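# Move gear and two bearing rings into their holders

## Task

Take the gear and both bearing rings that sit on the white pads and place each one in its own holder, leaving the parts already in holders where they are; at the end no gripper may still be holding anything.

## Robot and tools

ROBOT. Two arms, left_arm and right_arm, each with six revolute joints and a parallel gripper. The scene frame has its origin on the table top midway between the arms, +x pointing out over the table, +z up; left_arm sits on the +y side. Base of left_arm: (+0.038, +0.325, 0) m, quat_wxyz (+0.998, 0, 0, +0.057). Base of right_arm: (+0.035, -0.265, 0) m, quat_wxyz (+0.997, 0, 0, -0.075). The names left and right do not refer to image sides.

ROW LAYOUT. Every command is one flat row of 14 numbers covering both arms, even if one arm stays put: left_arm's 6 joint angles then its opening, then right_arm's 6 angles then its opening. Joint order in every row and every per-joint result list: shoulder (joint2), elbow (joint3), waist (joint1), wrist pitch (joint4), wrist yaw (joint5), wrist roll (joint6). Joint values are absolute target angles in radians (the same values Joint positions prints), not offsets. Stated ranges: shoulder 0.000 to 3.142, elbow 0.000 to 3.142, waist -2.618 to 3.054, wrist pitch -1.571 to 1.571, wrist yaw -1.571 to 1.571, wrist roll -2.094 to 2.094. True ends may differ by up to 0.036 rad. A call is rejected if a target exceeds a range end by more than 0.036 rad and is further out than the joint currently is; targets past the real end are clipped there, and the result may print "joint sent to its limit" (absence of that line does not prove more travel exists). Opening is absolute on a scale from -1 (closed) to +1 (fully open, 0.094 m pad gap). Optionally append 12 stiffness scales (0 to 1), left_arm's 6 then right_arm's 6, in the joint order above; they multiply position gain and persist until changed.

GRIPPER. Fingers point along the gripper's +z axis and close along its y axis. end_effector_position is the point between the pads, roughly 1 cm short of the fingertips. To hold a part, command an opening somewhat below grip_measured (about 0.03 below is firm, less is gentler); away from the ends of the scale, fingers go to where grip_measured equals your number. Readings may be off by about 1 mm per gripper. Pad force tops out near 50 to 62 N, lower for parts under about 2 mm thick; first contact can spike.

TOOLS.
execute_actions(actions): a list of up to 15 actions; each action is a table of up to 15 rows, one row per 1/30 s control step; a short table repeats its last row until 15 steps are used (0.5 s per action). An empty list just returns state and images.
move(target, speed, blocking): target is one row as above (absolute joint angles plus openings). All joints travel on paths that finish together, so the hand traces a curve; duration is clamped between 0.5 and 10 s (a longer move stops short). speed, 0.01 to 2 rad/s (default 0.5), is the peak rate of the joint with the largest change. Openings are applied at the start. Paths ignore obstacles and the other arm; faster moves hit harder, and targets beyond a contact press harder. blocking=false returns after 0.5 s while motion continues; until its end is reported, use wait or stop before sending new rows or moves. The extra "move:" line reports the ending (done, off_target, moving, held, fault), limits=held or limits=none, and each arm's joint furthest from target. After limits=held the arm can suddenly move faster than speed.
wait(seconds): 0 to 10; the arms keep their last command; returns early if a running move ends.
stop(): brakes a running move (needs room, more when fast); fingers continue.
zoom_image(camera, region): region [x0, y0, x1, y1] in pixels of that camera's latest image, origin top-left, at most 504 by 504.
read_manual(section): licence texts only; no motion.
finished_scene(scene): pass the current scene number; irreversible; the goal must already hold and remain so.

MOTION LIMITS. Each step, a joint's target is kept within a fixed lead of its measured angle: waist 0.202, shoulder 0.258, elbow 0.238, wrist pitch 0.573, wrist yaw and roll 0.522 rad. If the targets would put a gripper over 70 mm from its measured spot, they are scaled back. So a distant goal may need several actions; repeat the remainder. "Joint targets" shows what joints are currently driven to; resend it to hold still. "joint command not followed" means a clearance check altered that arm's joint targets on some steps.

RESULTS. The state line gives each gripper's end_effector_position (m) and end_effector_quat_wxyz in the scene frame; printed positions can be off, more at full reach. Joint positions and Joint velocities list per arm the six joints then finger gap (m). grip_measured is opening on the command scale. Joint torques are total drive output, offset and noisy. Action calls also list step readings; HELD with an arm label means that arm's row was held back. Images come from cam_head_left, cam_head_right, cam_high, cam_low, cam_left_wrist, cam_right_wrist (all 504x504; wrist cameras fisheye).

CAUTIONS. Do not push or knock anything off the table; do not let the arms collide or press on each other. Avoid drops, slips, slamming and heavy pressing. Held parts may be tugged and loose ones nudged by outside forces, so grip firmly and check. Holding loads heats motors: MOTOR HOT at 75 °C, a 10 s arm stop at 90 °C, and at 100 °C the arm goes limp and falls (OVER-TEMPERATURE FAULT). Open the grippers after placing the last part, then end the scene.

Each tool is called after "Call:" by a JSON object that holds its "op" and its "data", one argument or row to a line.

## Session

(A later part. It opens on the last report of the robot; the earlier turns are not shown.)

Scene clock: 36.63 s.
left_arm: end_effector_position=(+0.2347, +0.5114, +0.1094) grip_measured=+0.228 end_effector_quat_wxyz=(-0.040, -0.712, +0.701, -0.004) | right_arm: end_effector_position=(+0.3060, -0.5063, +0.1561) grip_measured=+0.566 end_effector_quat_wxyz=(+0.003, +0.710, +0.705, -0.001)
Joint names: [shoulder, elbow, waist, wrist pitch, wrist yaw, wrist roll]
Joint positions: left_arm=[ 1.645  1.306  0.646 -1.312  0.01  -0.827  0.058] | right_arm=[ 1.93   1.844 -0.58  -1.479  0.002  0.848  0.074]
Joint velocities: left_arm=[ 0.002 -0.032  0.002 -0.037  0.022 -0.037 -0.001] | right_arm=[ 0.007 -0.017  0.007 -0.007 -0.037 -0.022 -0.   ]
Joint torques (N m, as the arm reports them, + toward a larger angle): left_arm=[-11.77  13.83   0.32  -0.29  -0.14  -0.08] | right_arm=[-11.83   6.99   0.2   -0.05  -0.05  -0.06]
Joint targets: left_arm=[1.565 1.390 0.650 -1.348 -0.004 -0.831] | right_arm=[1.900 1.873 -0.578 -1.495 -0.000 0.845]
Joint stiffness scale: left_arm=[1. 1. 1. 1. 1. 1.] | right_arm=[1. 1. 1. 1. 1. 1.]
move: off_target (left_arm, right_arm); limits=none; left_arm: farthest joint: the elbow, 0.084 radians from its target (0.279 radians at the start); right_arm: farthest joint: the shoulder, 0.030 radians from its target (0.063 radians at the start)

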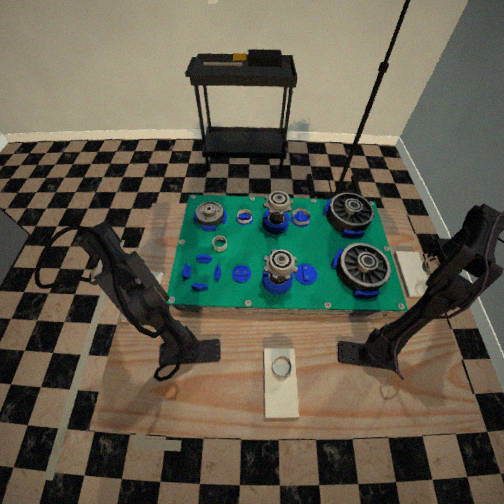

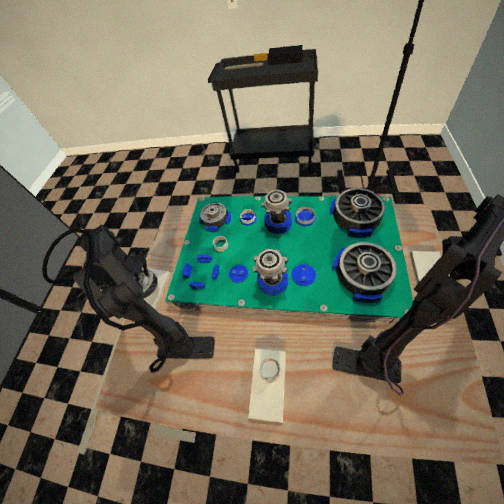

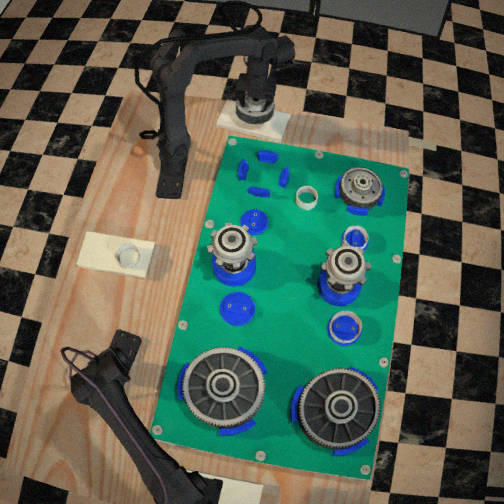

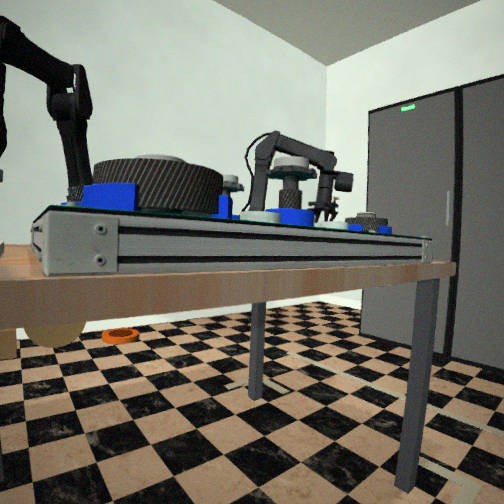

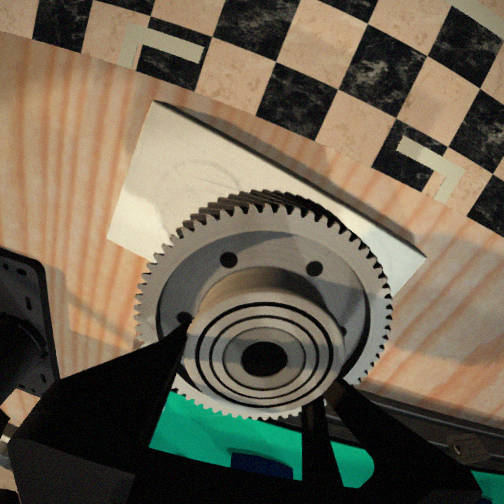

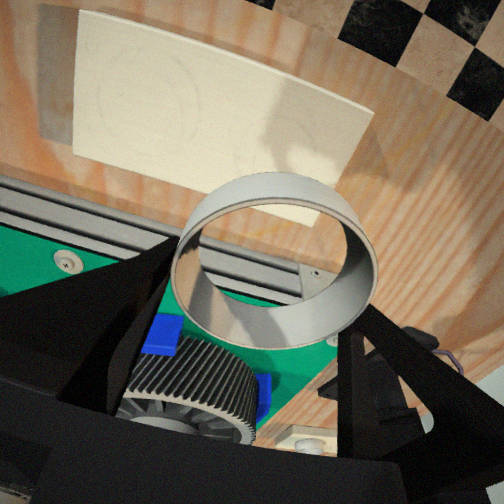

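Call:
{"op": "move", "data": {
  "target": [1.57,1.51,0.62,-1.38,-0.004,-0.87,0.19, 1.94,1.92,-0.25,-1.51,0,1.15,0.53],
  "speed": 0.5
}}

Call:
{"op": "move", "data": {
  "target": [1.60,1.552,-0.002,-1.395,-0.004,-1.515,0.19, 2.052,2.05,0.666,-1.548,0,2.01,0.53],
  "speed": 0.6
}}

Scene clock: 39.10 s.
left_arm: end_effector_position=(+0.2508, +0.5185, +0.1392) grip_measured=+0.228 end_effector_quat_wxyz=(+0.010, +0.719, -0.695, +0.007) | right_arm: end_effector_position=(+0.3763, -0.4054, +0.1615) grip_measured=+0.566 end_effector_quat_wxyz=(+0.008, +0.696, +0.718, +0.005)
Joint names: [shoulder, elbow, waist, wrist pitch, wrist yaw, wrist roll]
Joint positions: left_arm=[ 1.647  1.429  0.628 -1.373  0.015 -0.862  0.058] | right_arm=[ 1.946  1.888 -0.245 -1.494 -0.003  1.144  0.074]
Joint velocities: left_arm=[-0.017 -0.012  0.012 -0.007  0.007 -0.022 -0.001] | right_arm=[-0.007 -0.007 -0.002  0.007 -0.037 -0.051  0.   ]
Joint torques (N m, as the arm reports them, + toward a larger angle): left_arm=[-11.67  13.62  -0.62   0.2   -0.19  -0.11] | right_arm=[-9.72  7.15 -0.49 -0.01 -0.01  0.07]
Joint targets: left_arm=[1.570 1.510 0.620 -1.380 -0.004 -0.870] | right_arm=[1.940 1.920 -0.250 -1.510 -0.000 1.150]
Joint stiffness scale: left_arm=[1. 1. 1. 1. 1. 1.] | right_arm=[1. 1. 1. 1. 1. 1.]
move: off_target (left_arm, right_arm); limits=none; left_arm: farthest joint: the elbow, 0.081 radians from its target (0.204 radians at the start); right_arm: farthest joint: the elbow, 0.032 radians from its target (0.076 radians at the start)

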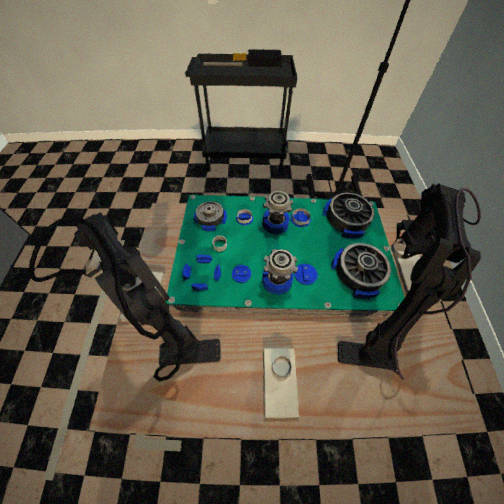

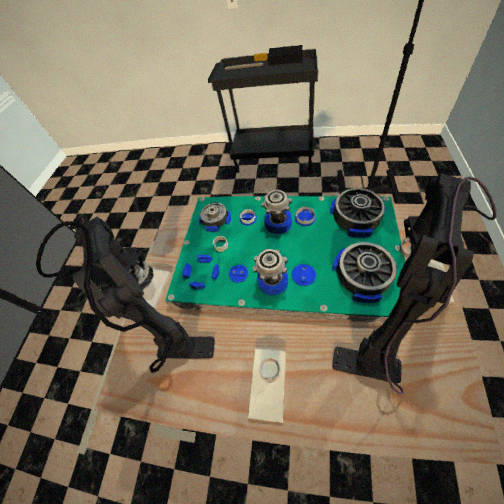

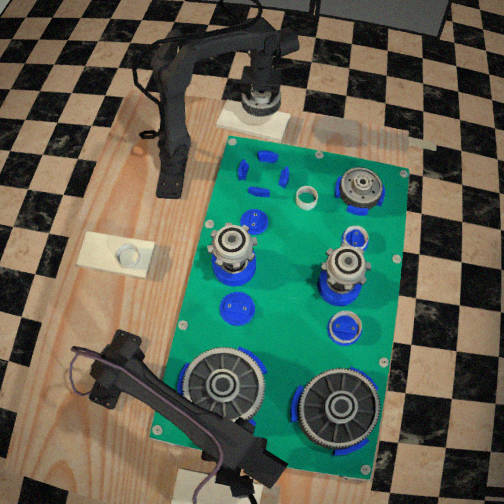

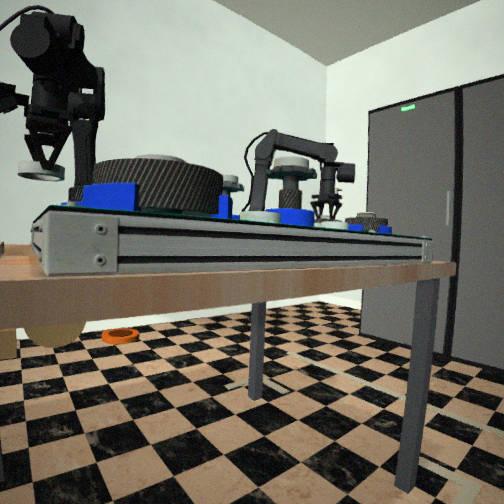

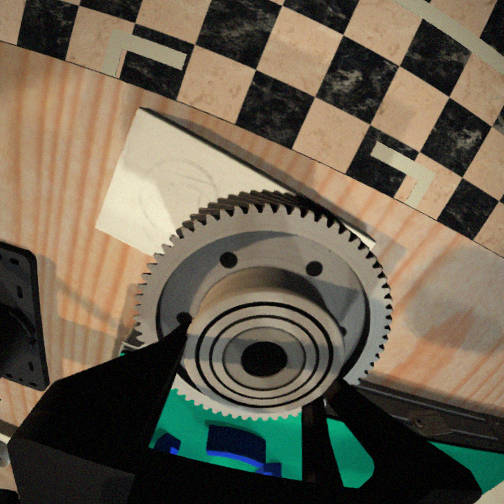

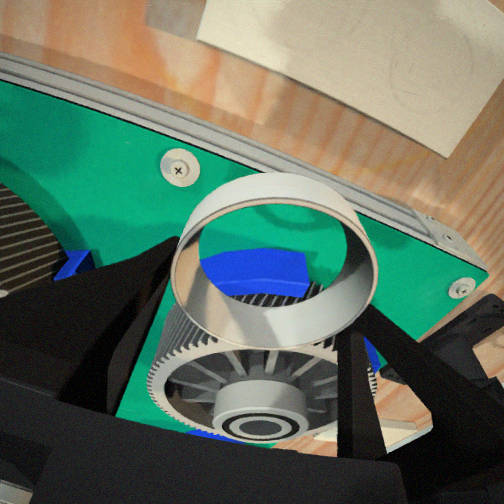

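Scene clock: 41.43 s.
left_arm: end_effector_position=(+0.3432, +0.3829, +0.1443) grip_measured=+0.228 end_effector_quat_wxyz=(-0.039, +0.730, -0.682, -0.016) | right_arm: end_effector_position=(+0.3730, -0.0672, +0.1537) grip_measured=+0.566 end_effector_quat_wxyz=(-0.002, +0.674, +0.738, +0.003)
Joint names: [shoulder, elbow, waist, wrist pitch, wrist yaw, wrist roll]
Joint positions: left_arm=[ 1.677  1.48   0.026 -1.333 -0.074 -1.497  0.058] | right_arm=[ 2.057  2.017  0.673 -1.526 -0.006  2.004  0.074]
Joint velocities: left_arm=[ 0.017  0.012  0.002  0.037 -0.022 -0.007 -0.001] | right_arm=[-0.002 -0.012 -0.007 -0.095  0.037 -0.037  0.001]
Joint torques (N m, as the arm reports them, + toward a larger angle): left_arm=[-11.99  12.9   -2.14  -0.35   0.54  -0.23] | right_arm=[-10.55   7.16  -0.65  -0.11   0.02   0.04]
Joint targets: left_arm=[1.600 1.552 -0.002 -1.395 -0.004 -1.515] | right_arm=[2.052 2.050 0.666 -1.548 0.000 2.010]
Joint stiffness scale: left_arm=[1. 1. 1. 1. 1. 1.] | right_arm=[1. 1. 1. 1. 1. 1.]
move: off_target (left_arm, right_arm); limits=none; left_arm: farthest joint: the shoulder, 0.077 radians from its target (0.047 radians at the start); right_arm: farthest joint: the elbow, 0.033 radians from its target (0.162 radians at the start)

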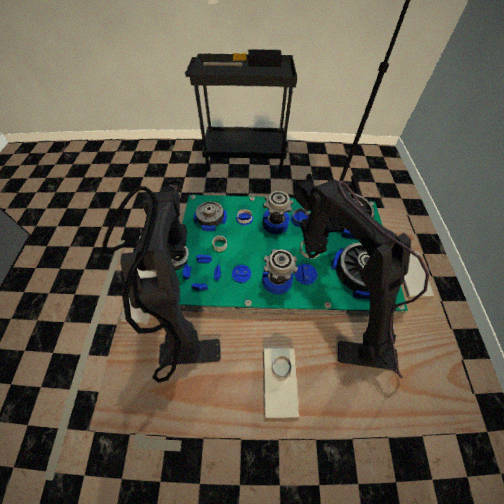

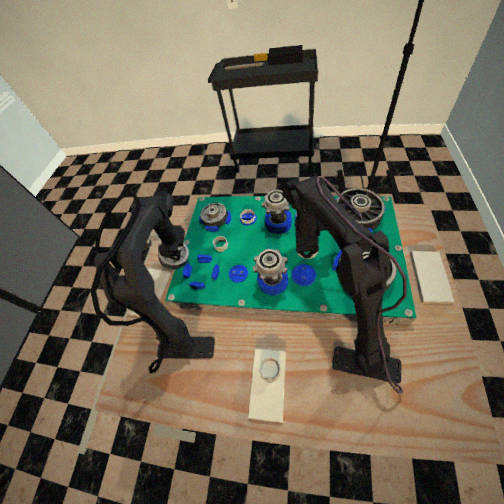

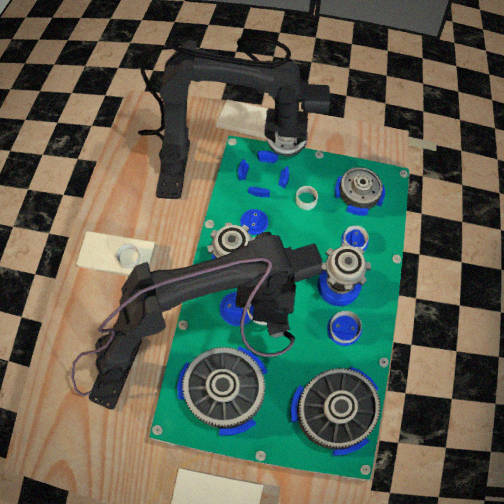

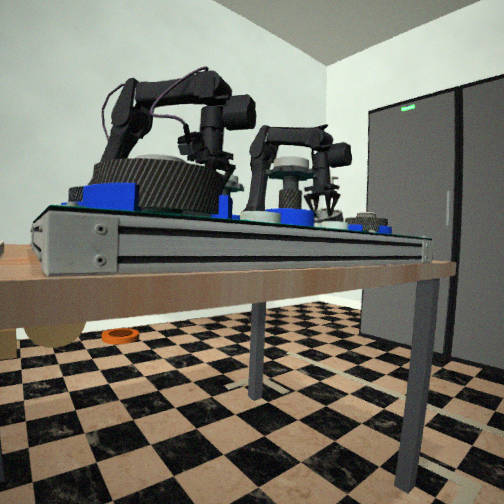

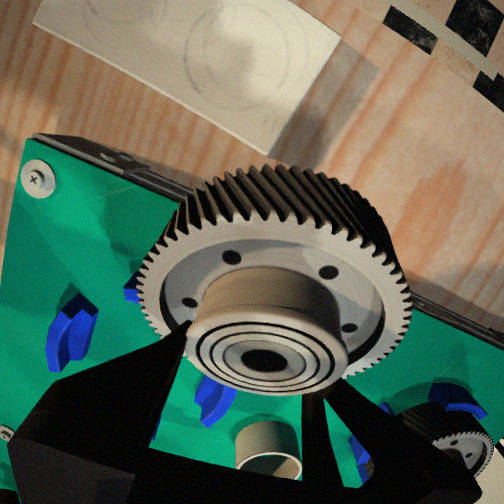

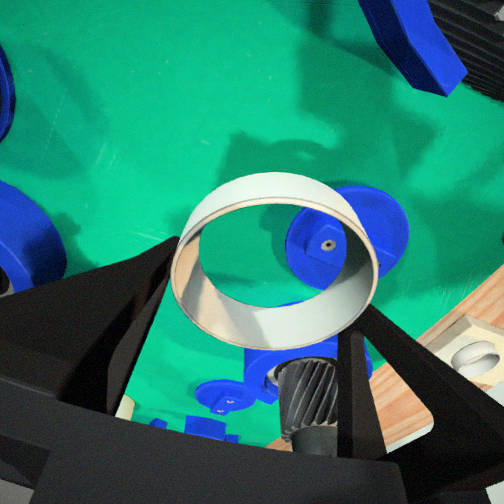

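Call:
{"op": "execute_actions", "data": {
  "actions": []
}}

Scene clock: 41.73 s.
left_arm: end_effector_position=(+0.3432, +0.3829, +0.1443) grip_measured=+0.228 end_effector_quat_wxyz=(-0.039, +0.730, -0.682, -0.016) | right_arm: end_effector_position=(+0.3730, -0.0672, +0.1537) grip_measured=+0.566 end_effector_quat_wxyz=(-0.002, +0.675, +0.738, +0.003)
Joint names: [shoulder, elbow, waist, wrist pitch, wrist yaw, wrist roll]
Joint positions: left_arm=[ 1.677  1.48   0.026 -1.333 -0.074 -1.497  0.058] | right_arm=[ 2.057  2.017  0.673 -1.526 -0.006  2.004  0.074]
Joint velocities: left_arm=[ 0.017  0.002 -0.017  0.037  0.037 -0.037 -0.   ] | right_arm=[ 0.007  0.002 -0.007 -0.051  0.007  0.007  0.001]
Joint torques (N m, as the arm reports them, + toward a larger angle): left_arm=[-12.05  12.9   -2.2   -0.32   0.54  -0.22] | right_arm=[-10.54   7.17  -0.67  -0.1    0.02   0.07]
Joint targets: left_arm=[1.600 1.552 -0.002 -1.395 -0.004 -1.515] | right_arm=[2.052 2.050 0.666 -1.548 0.000 2.010]
Joint stiffness scale: left_arm=[1. 1. 1. 1. 1. 1.] | right_arm=[1. 1. 1. 1. 1. 1.]

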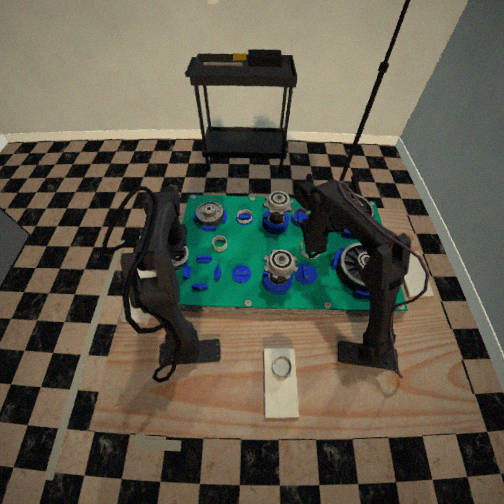

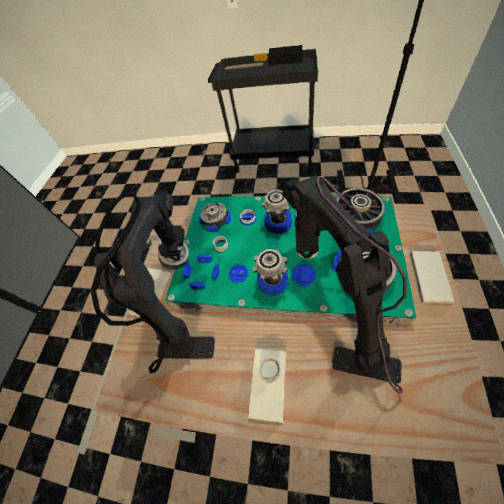

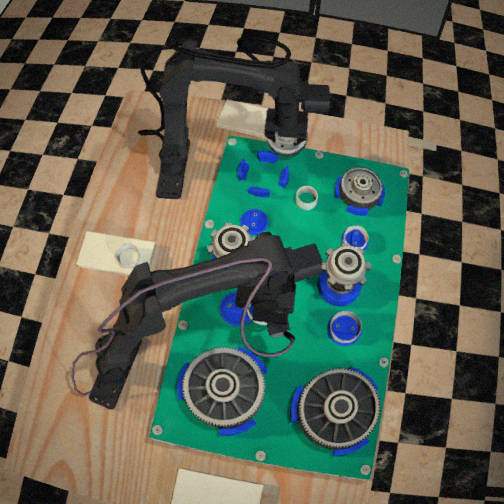

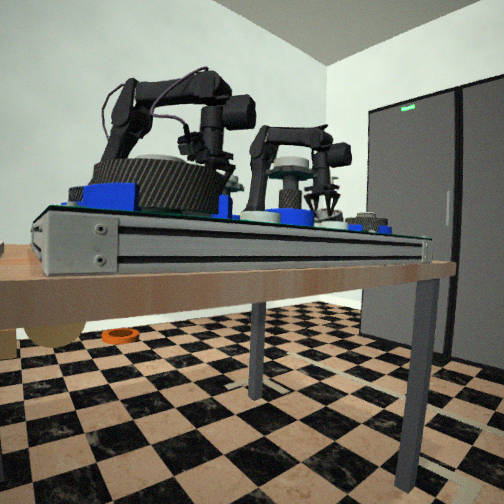

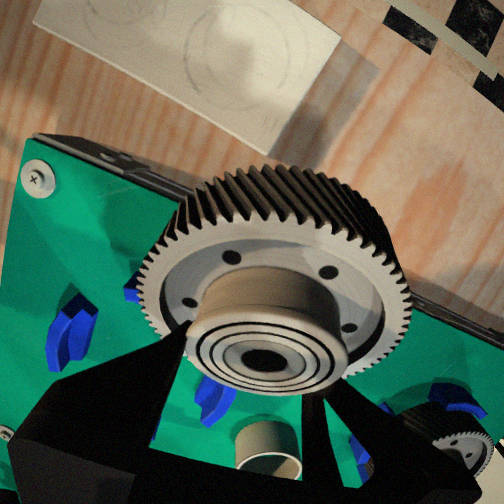

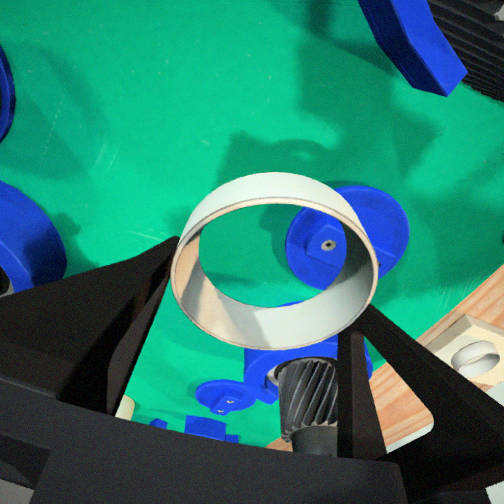

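Call:
{"op": "zoom_image", "data": {
  "camera": "cam_low",
  "region": [230, 120, 400, 250]
}}

Call:
{"op": "zoom_image", "data": {
  "camera": "cam_high",
  "region": [210, 80, 350, 220]
}}

Call:
{"op": "zoom_image", "data": {
  "camera": "cam_head_right",
  "region": [120, 190, 260, 310]
}}

Region (230, 120, 400, 250) of cam_low's 504x504 image, scaled by 2.965, with more detail than that image has; it fills the top 385 rows of this view, and the rest is white.

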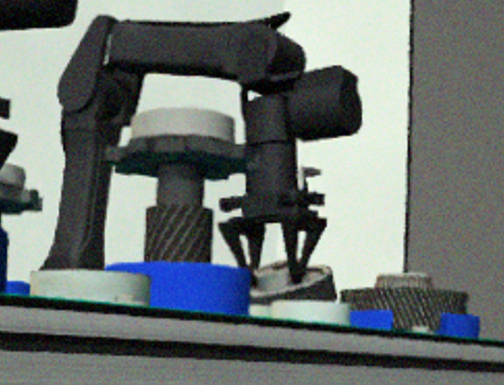

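Region (210, 80, 350, 220) of cam_high's 504x504 image, scaled by 3.600, with more detail than that image has.

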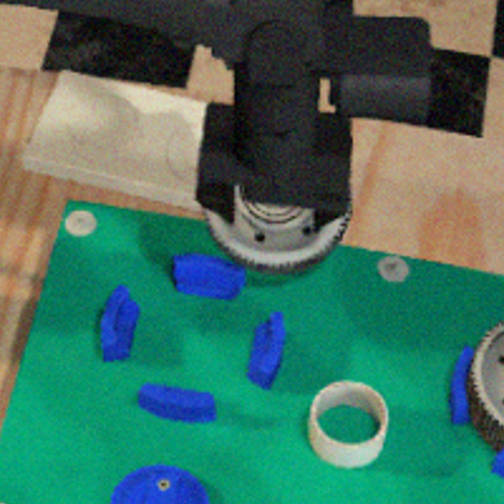

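Region (120, 190, 260, 310) of cam_head_right's 504x504 image, scaled by 3.600, with more detail than that image has; it fills the top 432 rows of this view, and the rest is white.

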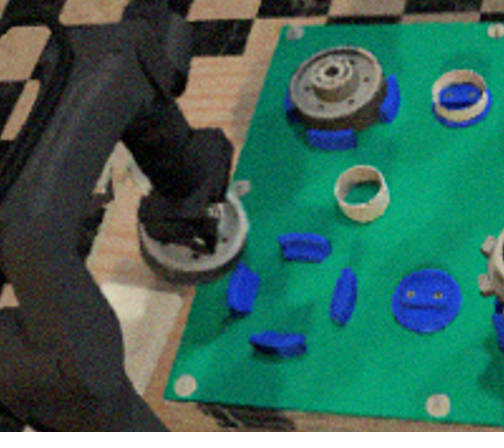

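Call:
{"op": "move", "data": {
  "target": [1.60,1.68,0.04,-1.505,-0.004,-1.515,0.18, 1.828,1.643,0.765,-1.34,0,2.09,0.53],
  "speed": 0.35
}}

Scene clock: 45.17 s.
left_arm: end_effector_position=(+0.3335, +0.3692, +0.1710) grip_measured=+0.228 end_effector_quat_wxyz=(+0.005, +0.738, -0.674, +0.007) | right_arm: end_effector_position=(+0.3199, -0.0638, +0.1282) grip_measured=+0.566 end_effector_quat_wxyz=(-0.003, +0.669, +0.743, +0.001)
Joint names: [shoulder, elbow, waist, wrist pitch, wrist yaw, wrist roll]
Joint positions: left_arm=[ 1.682  1.595  0.04  -1.482  0.018 -1.507  0.058] | right_arm=[ 1.864  1.645  0.758 -1.35  -0.006  2.074  0.074]
Joint velocities: left_arm=[ 0.012 -0.007  0.002 -0.022  0.007 -0.066  0.   ] | right_arm=[-0.007  0.002  0.002  0.037 -0.037 -0.007  0.   ]
Joint torques (N m, as the arm reports them, + toward a larger angle): left_arm=[-12.24  14.06   0.08   0.07  -0.22  -0.12] | right_arm=[-11.79   4.96   0.6    0.19   0.02   0.05]
Joint targets: left_arm=[1.600 1.680 0.040 -1.505 -0.004 -1.515] | right_arm=[1.828 1.643 0.765 -1.340 -0.000 2.080]
Joint stiffness scale: left_arm=[1. 1. 1. 1. 1. 1.] | right_arm=[1. 1. 1. 1. 1. 1.]
joint sent to its limit (right arm) — the command would take the wrist roll past its upper limit, so that joint was sent only as far as its limit.
move: off_target (left_arm, right_arm); limits=none; left_arm: farthest joint: the elbow, 0.085 radians from its target (0.200 radians at the start); right_arm: farthest joint: the shoulder, 0.036 radians from its target (0.229 radians at the start)

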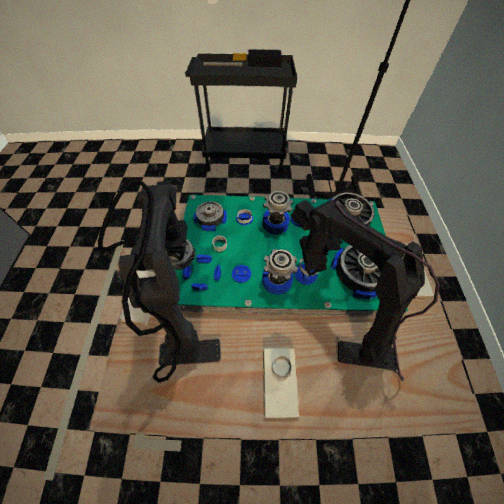

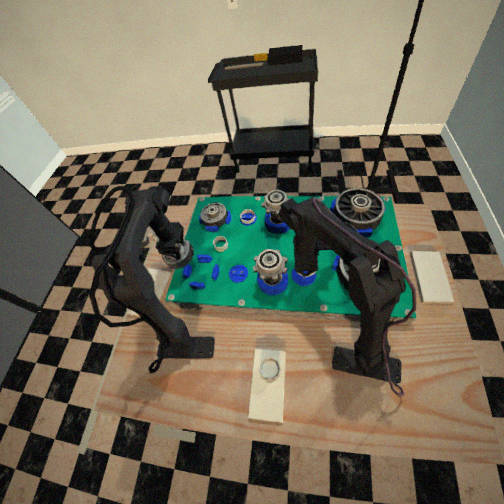

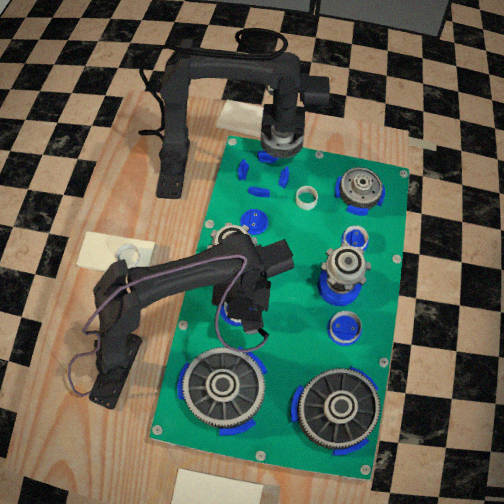

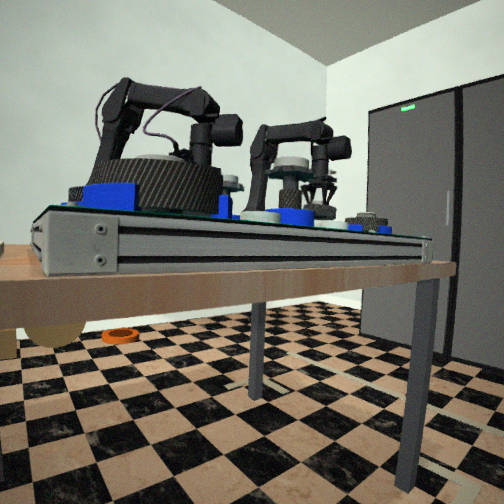

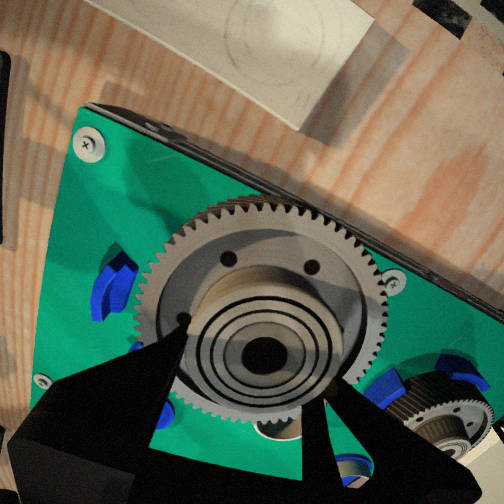

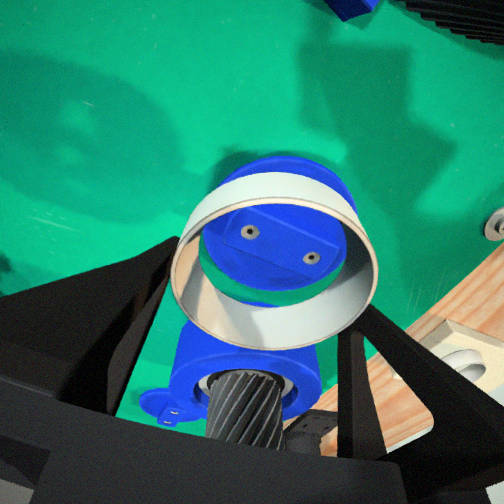

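Call:
{"op": "move", "data": {
  "target": [1.459,1.455,-0.174,-1.44,-0.004,-1.68,0.18, 1.821,1.584,0.770,-1.288,0,2.078,0.53],
  "speed": 0.25
}}

Scene clock: 48.40 s.
left_arm: end_effector_position=(+0.3019, +0.3084, +0.1647) grip_measured=+0.228 end_effector_quat_wxyz=(+0.002, +0.723, -0.691, +0.012) | right_arm: end_effector_position=(+0.3181, -0.0650, +0.1130) grip_measured=+0.566 end_effector_quat_wxyz=(-0.004, +0.669, +0.743, -0.002)
Joint names: [shoulder, elbow, waist, wrist pitch, wrist yaw, wrist roll]
Joint positions: left_arm=[ 1.534  1.415 -0.17  -1.437  0.02  -1.672  0.058] | right_arm=[ 1.864  1.584  0.758 -1.298 -0.006  2.074  0.074]
Joint velocities: left_arm=[ 0.022  0.002  0.022  0.022  0.007  0.037 -0.001] | right_arm=[ 0.002  0.012  0.022 -0.007 -0.037 -0.022 -0.002]
Joint torques (N m, as the arm reports them, + toward a larger angle): left_arm=[-10.62   9.93  -0.23   0.34  -0.19  -0.06] | right_arm=[-12.39   4.97   1.05   0.19   0.01   0.03]
Joint targets: left_arm=[1.459 1.455 -0.174 -1.440 -0.004 -1.680] | right_arm=[1.821 1.584 0.770 -1.288 0.000 2.078]
Joint stiffness scale: left_arm=[1. 1. 1. 1. 1. 1.] | right_arm=[1. 1. 1. 1. 1. 1.]
move: off_target (left_arm, right_arm); limits=none; left_arm: farthest joint: the shoulder, 0.075 radians from its target (0.223 radians at the start); right_arm: farthest joint: the shoulder, 0.043 radians from its target (0.043 radians at the start)

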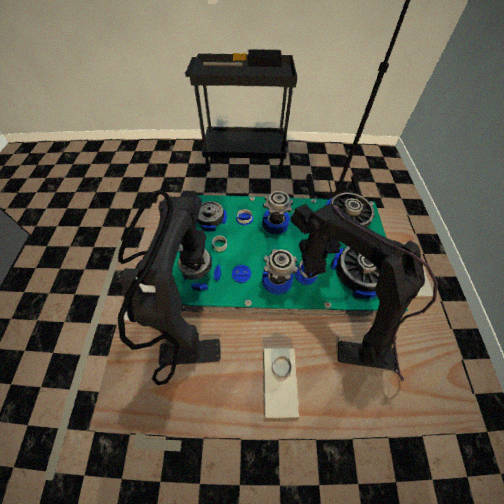

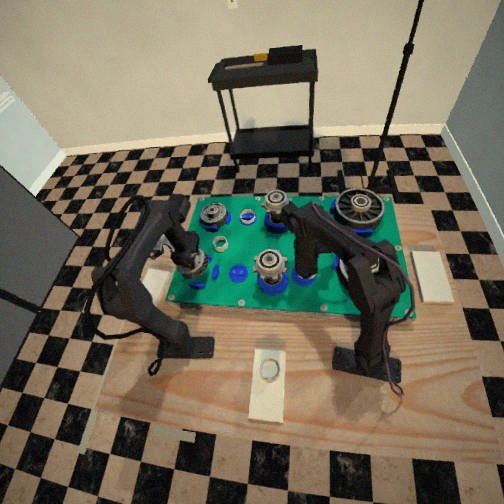

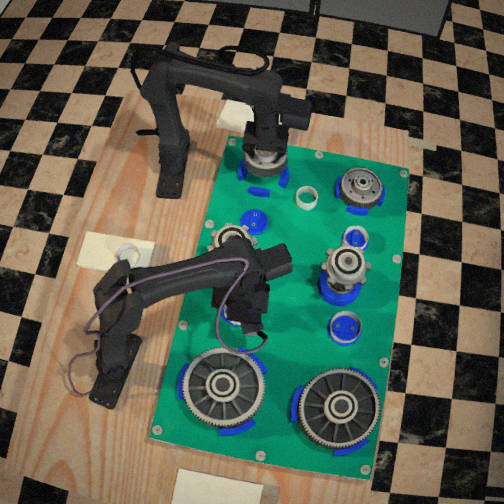

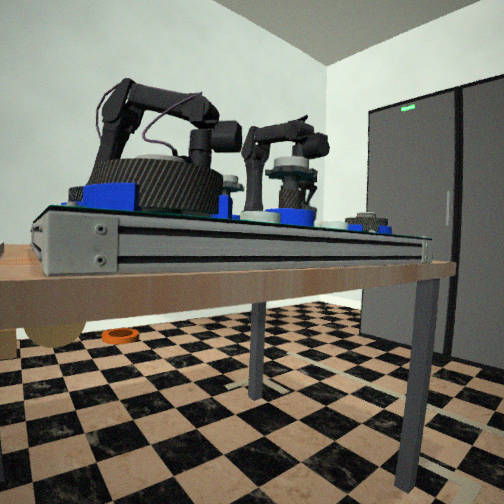

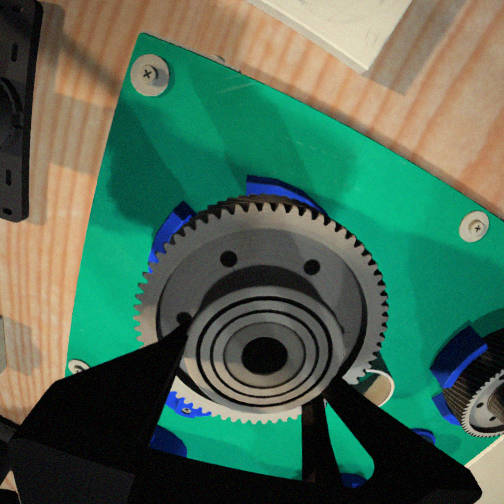

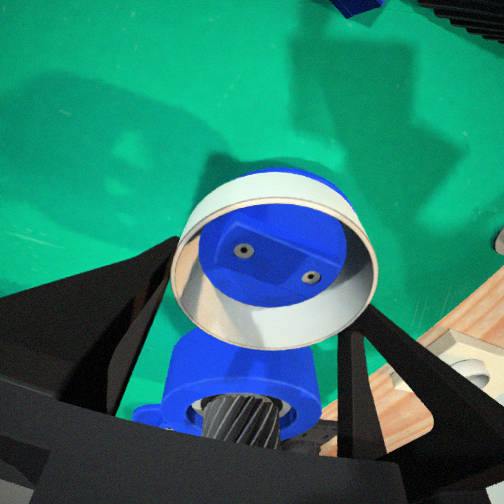

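Call:
{"op": "zoom_image", "data": {
  "camera": "cam_right_wrist",
  "region": [150, 140, 400, 370]
}}

Call:
{"op": "zoom_image", "data": {
  "camera": "cam_high",
  "region": [190, 110, 400, 360]
}}

Region (150, 140, 400, 370) of cam_right_wrist's 504x504 image, scaled by 2.016, with more detail than that image has; it fills the top 464 rows of this view, and the rest is white.

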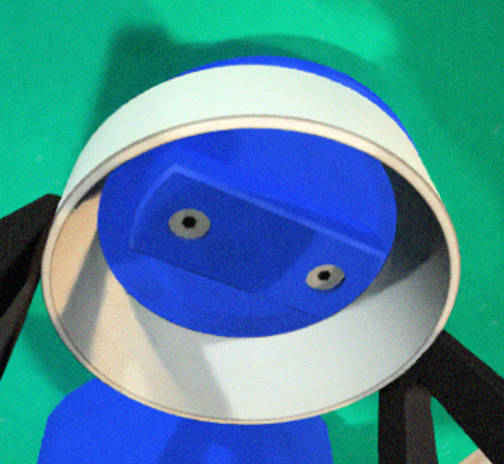

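Region (190, 110, 400, 360) of cam_high's 504x504 image, scaled by 2.016, with more detail than that image has; it fills the left 423 columns of this view, and the rest is white.

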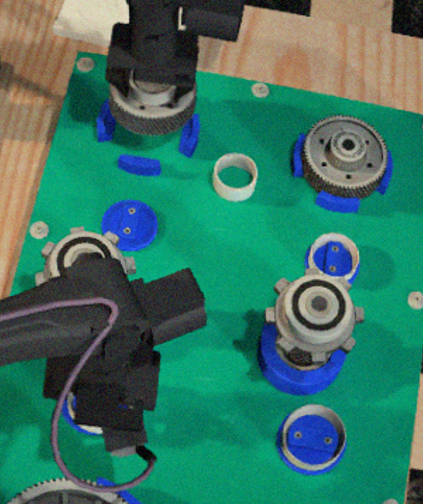

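Call:
{"op": "move", "data": {
  "target": [1.47,1.363,-0.186,-1.36,-0.022,-1.68,0.18, 1.846,1.59,0.785,-1.295,0,2.078,0.53],
  "speed": 0.12
}}

Scene clock: 51.17 s.
left_arm: end_effector_position=(+0.3022, +0.3086, +0.1388) grip_measured=+0.228 end_effector_quat_wxyz=(+0.004, +0.721, -0.693, +0.001) | right_arm: end_effector_position=(+0.3143, -0.0597, +0.1130) grip_measured=+0.566 end_effector_quat_wxyz=(-0.004, +0.662, +0.749, -0.003)
Joint names: [shoulder, elbow, waist, wrist pitch, wrist yaw, wrist roll]
Joint positions: left_arm=[ 1.547  1.325 -0.177 -1.353  0.008 -1.672  0.058] | right_arm=[ 1.864  1.584  0.777 -1.298 -0.006  2.074  0.074]
Joint velocities: left_arm=[ 0.002  0.007  0.007 -0.007  0.066 -0.022 -0.001] | right_arm=[ 0.002 -0.007 -0.007 -0.081 -0.022  0.022  0.001]
Joint torques (N m, as the arm reports them, + toward a larger angle): left_arm=[-10.92   9.81  -0.65   0.26  -0.3   -0.12] | right_arm=[-10.19   5.38   0.73   0.11   0.     0.04]
Joint targets: left_arm=[1.470 1.363 -0.186 -1.360 -0.022 -1.680] | right_arm=[1.846 1.590 0.785 -1.295 -0.000 2.078]
Joint stiffness scale: left_arm=[1. 1. 1. 1. 1. 1.] | right_arm=[1. 1. 1. 1. 1. 1.]
move: off_target (left_arm); limits=none; left_arm: farthest joint: the shoulder, 0.077 radians from its target (0.064 radians at the start); right_arm: farthest joint: the shoulder, 0.018 radians from its target (0.018 radians at the start)

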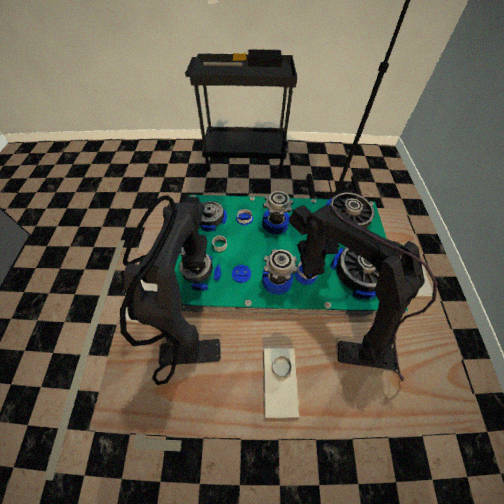

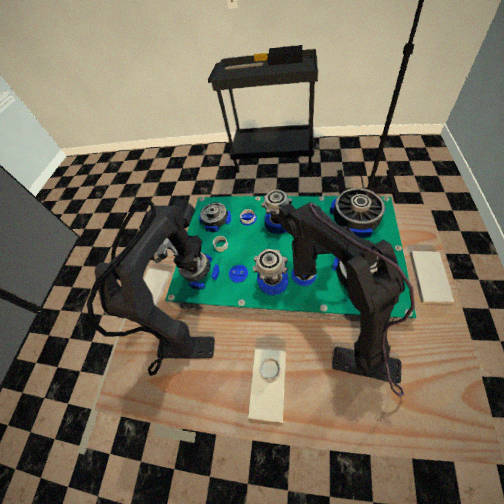

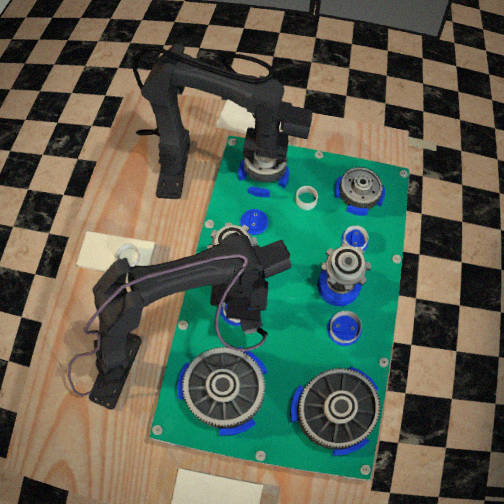

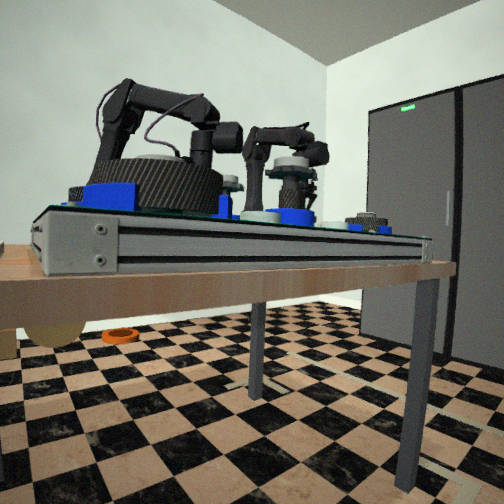

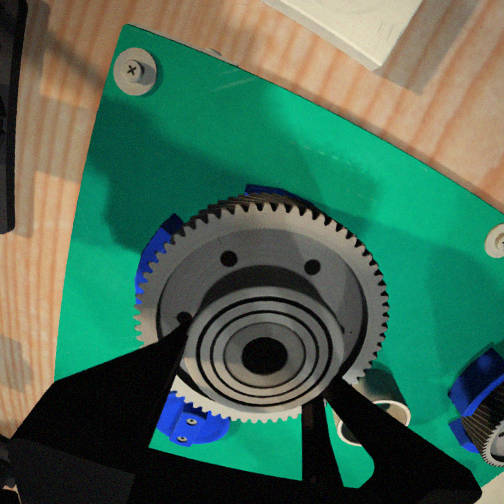

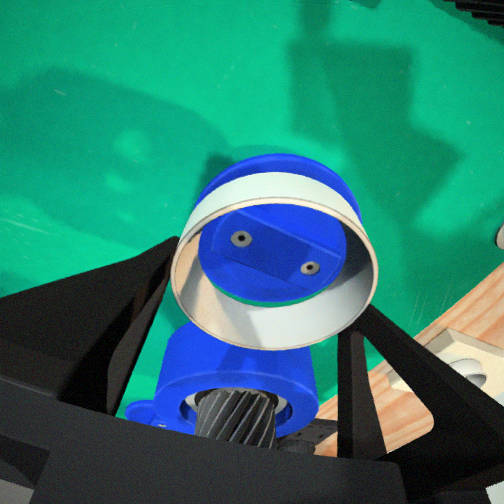

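Call:
{"op": "zoom_image", "data": {
  "camera": "cam_high",
  "region": [215, 120, 405, 230]
}}

Call:
{"op": "zoom_image", "data": {
  "camera": "cam_head_right",
  "region": [150, 190, 270, 310]
}}

Call:
{"op": "zoom_image", "data": {
  "camera": "cam_right_wrist",
  "region": [150, 140, 400, 370]
}}

Region (215, 120, 405, 230) of cam_high's 504x504 image, scaled by 2.653, with more detail than that image has; it fills the top 292 rows of this view, and the rest is white.

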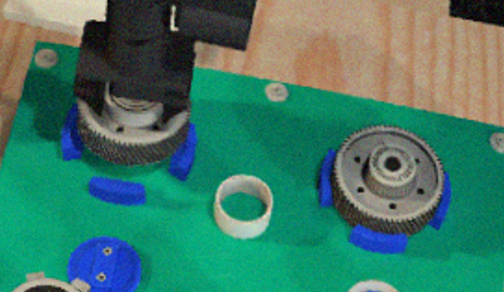

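Region (150, 190, 270, 310) of cam_head_right's 504x504 image, scaled by 4.200, with more detail than that image has.

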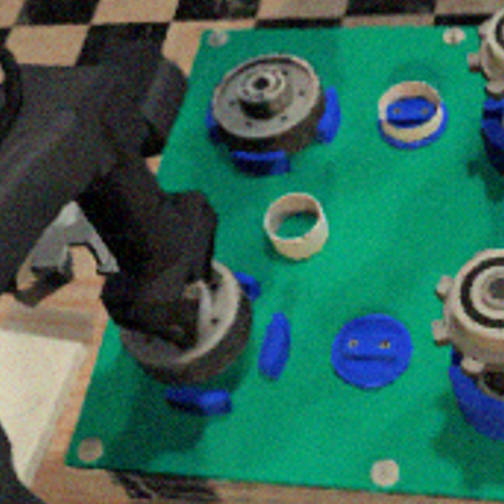

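Region (150, 140, 400, 370) of cam_right_wrist's 504x504 image, scaled by 2.016, with more detail than that image has; it fills the top 464 rows of this view, and the rest is white.

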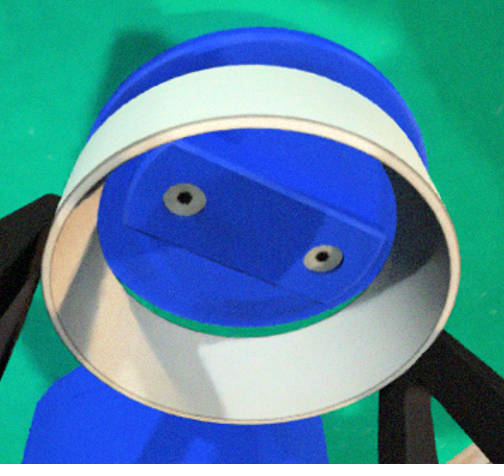

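Call:
{"op": "zoom_image", "data": {
  "camera": "cam_left_wrist",
  "region": [110, 150, 410, 450]
}}

Region (110, 150, 410, 450) of cam_left_wrist's 504x504 image, scaled by 1.680, with more detail than that image has.

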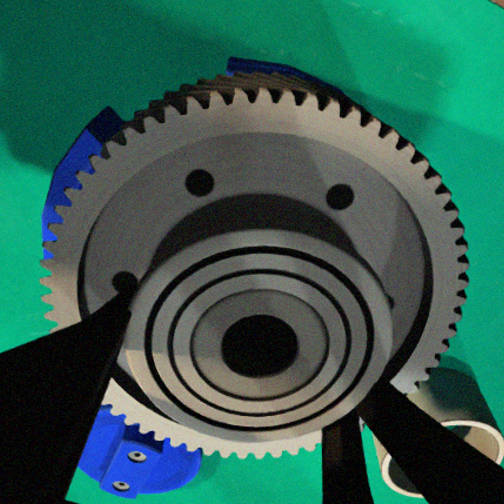

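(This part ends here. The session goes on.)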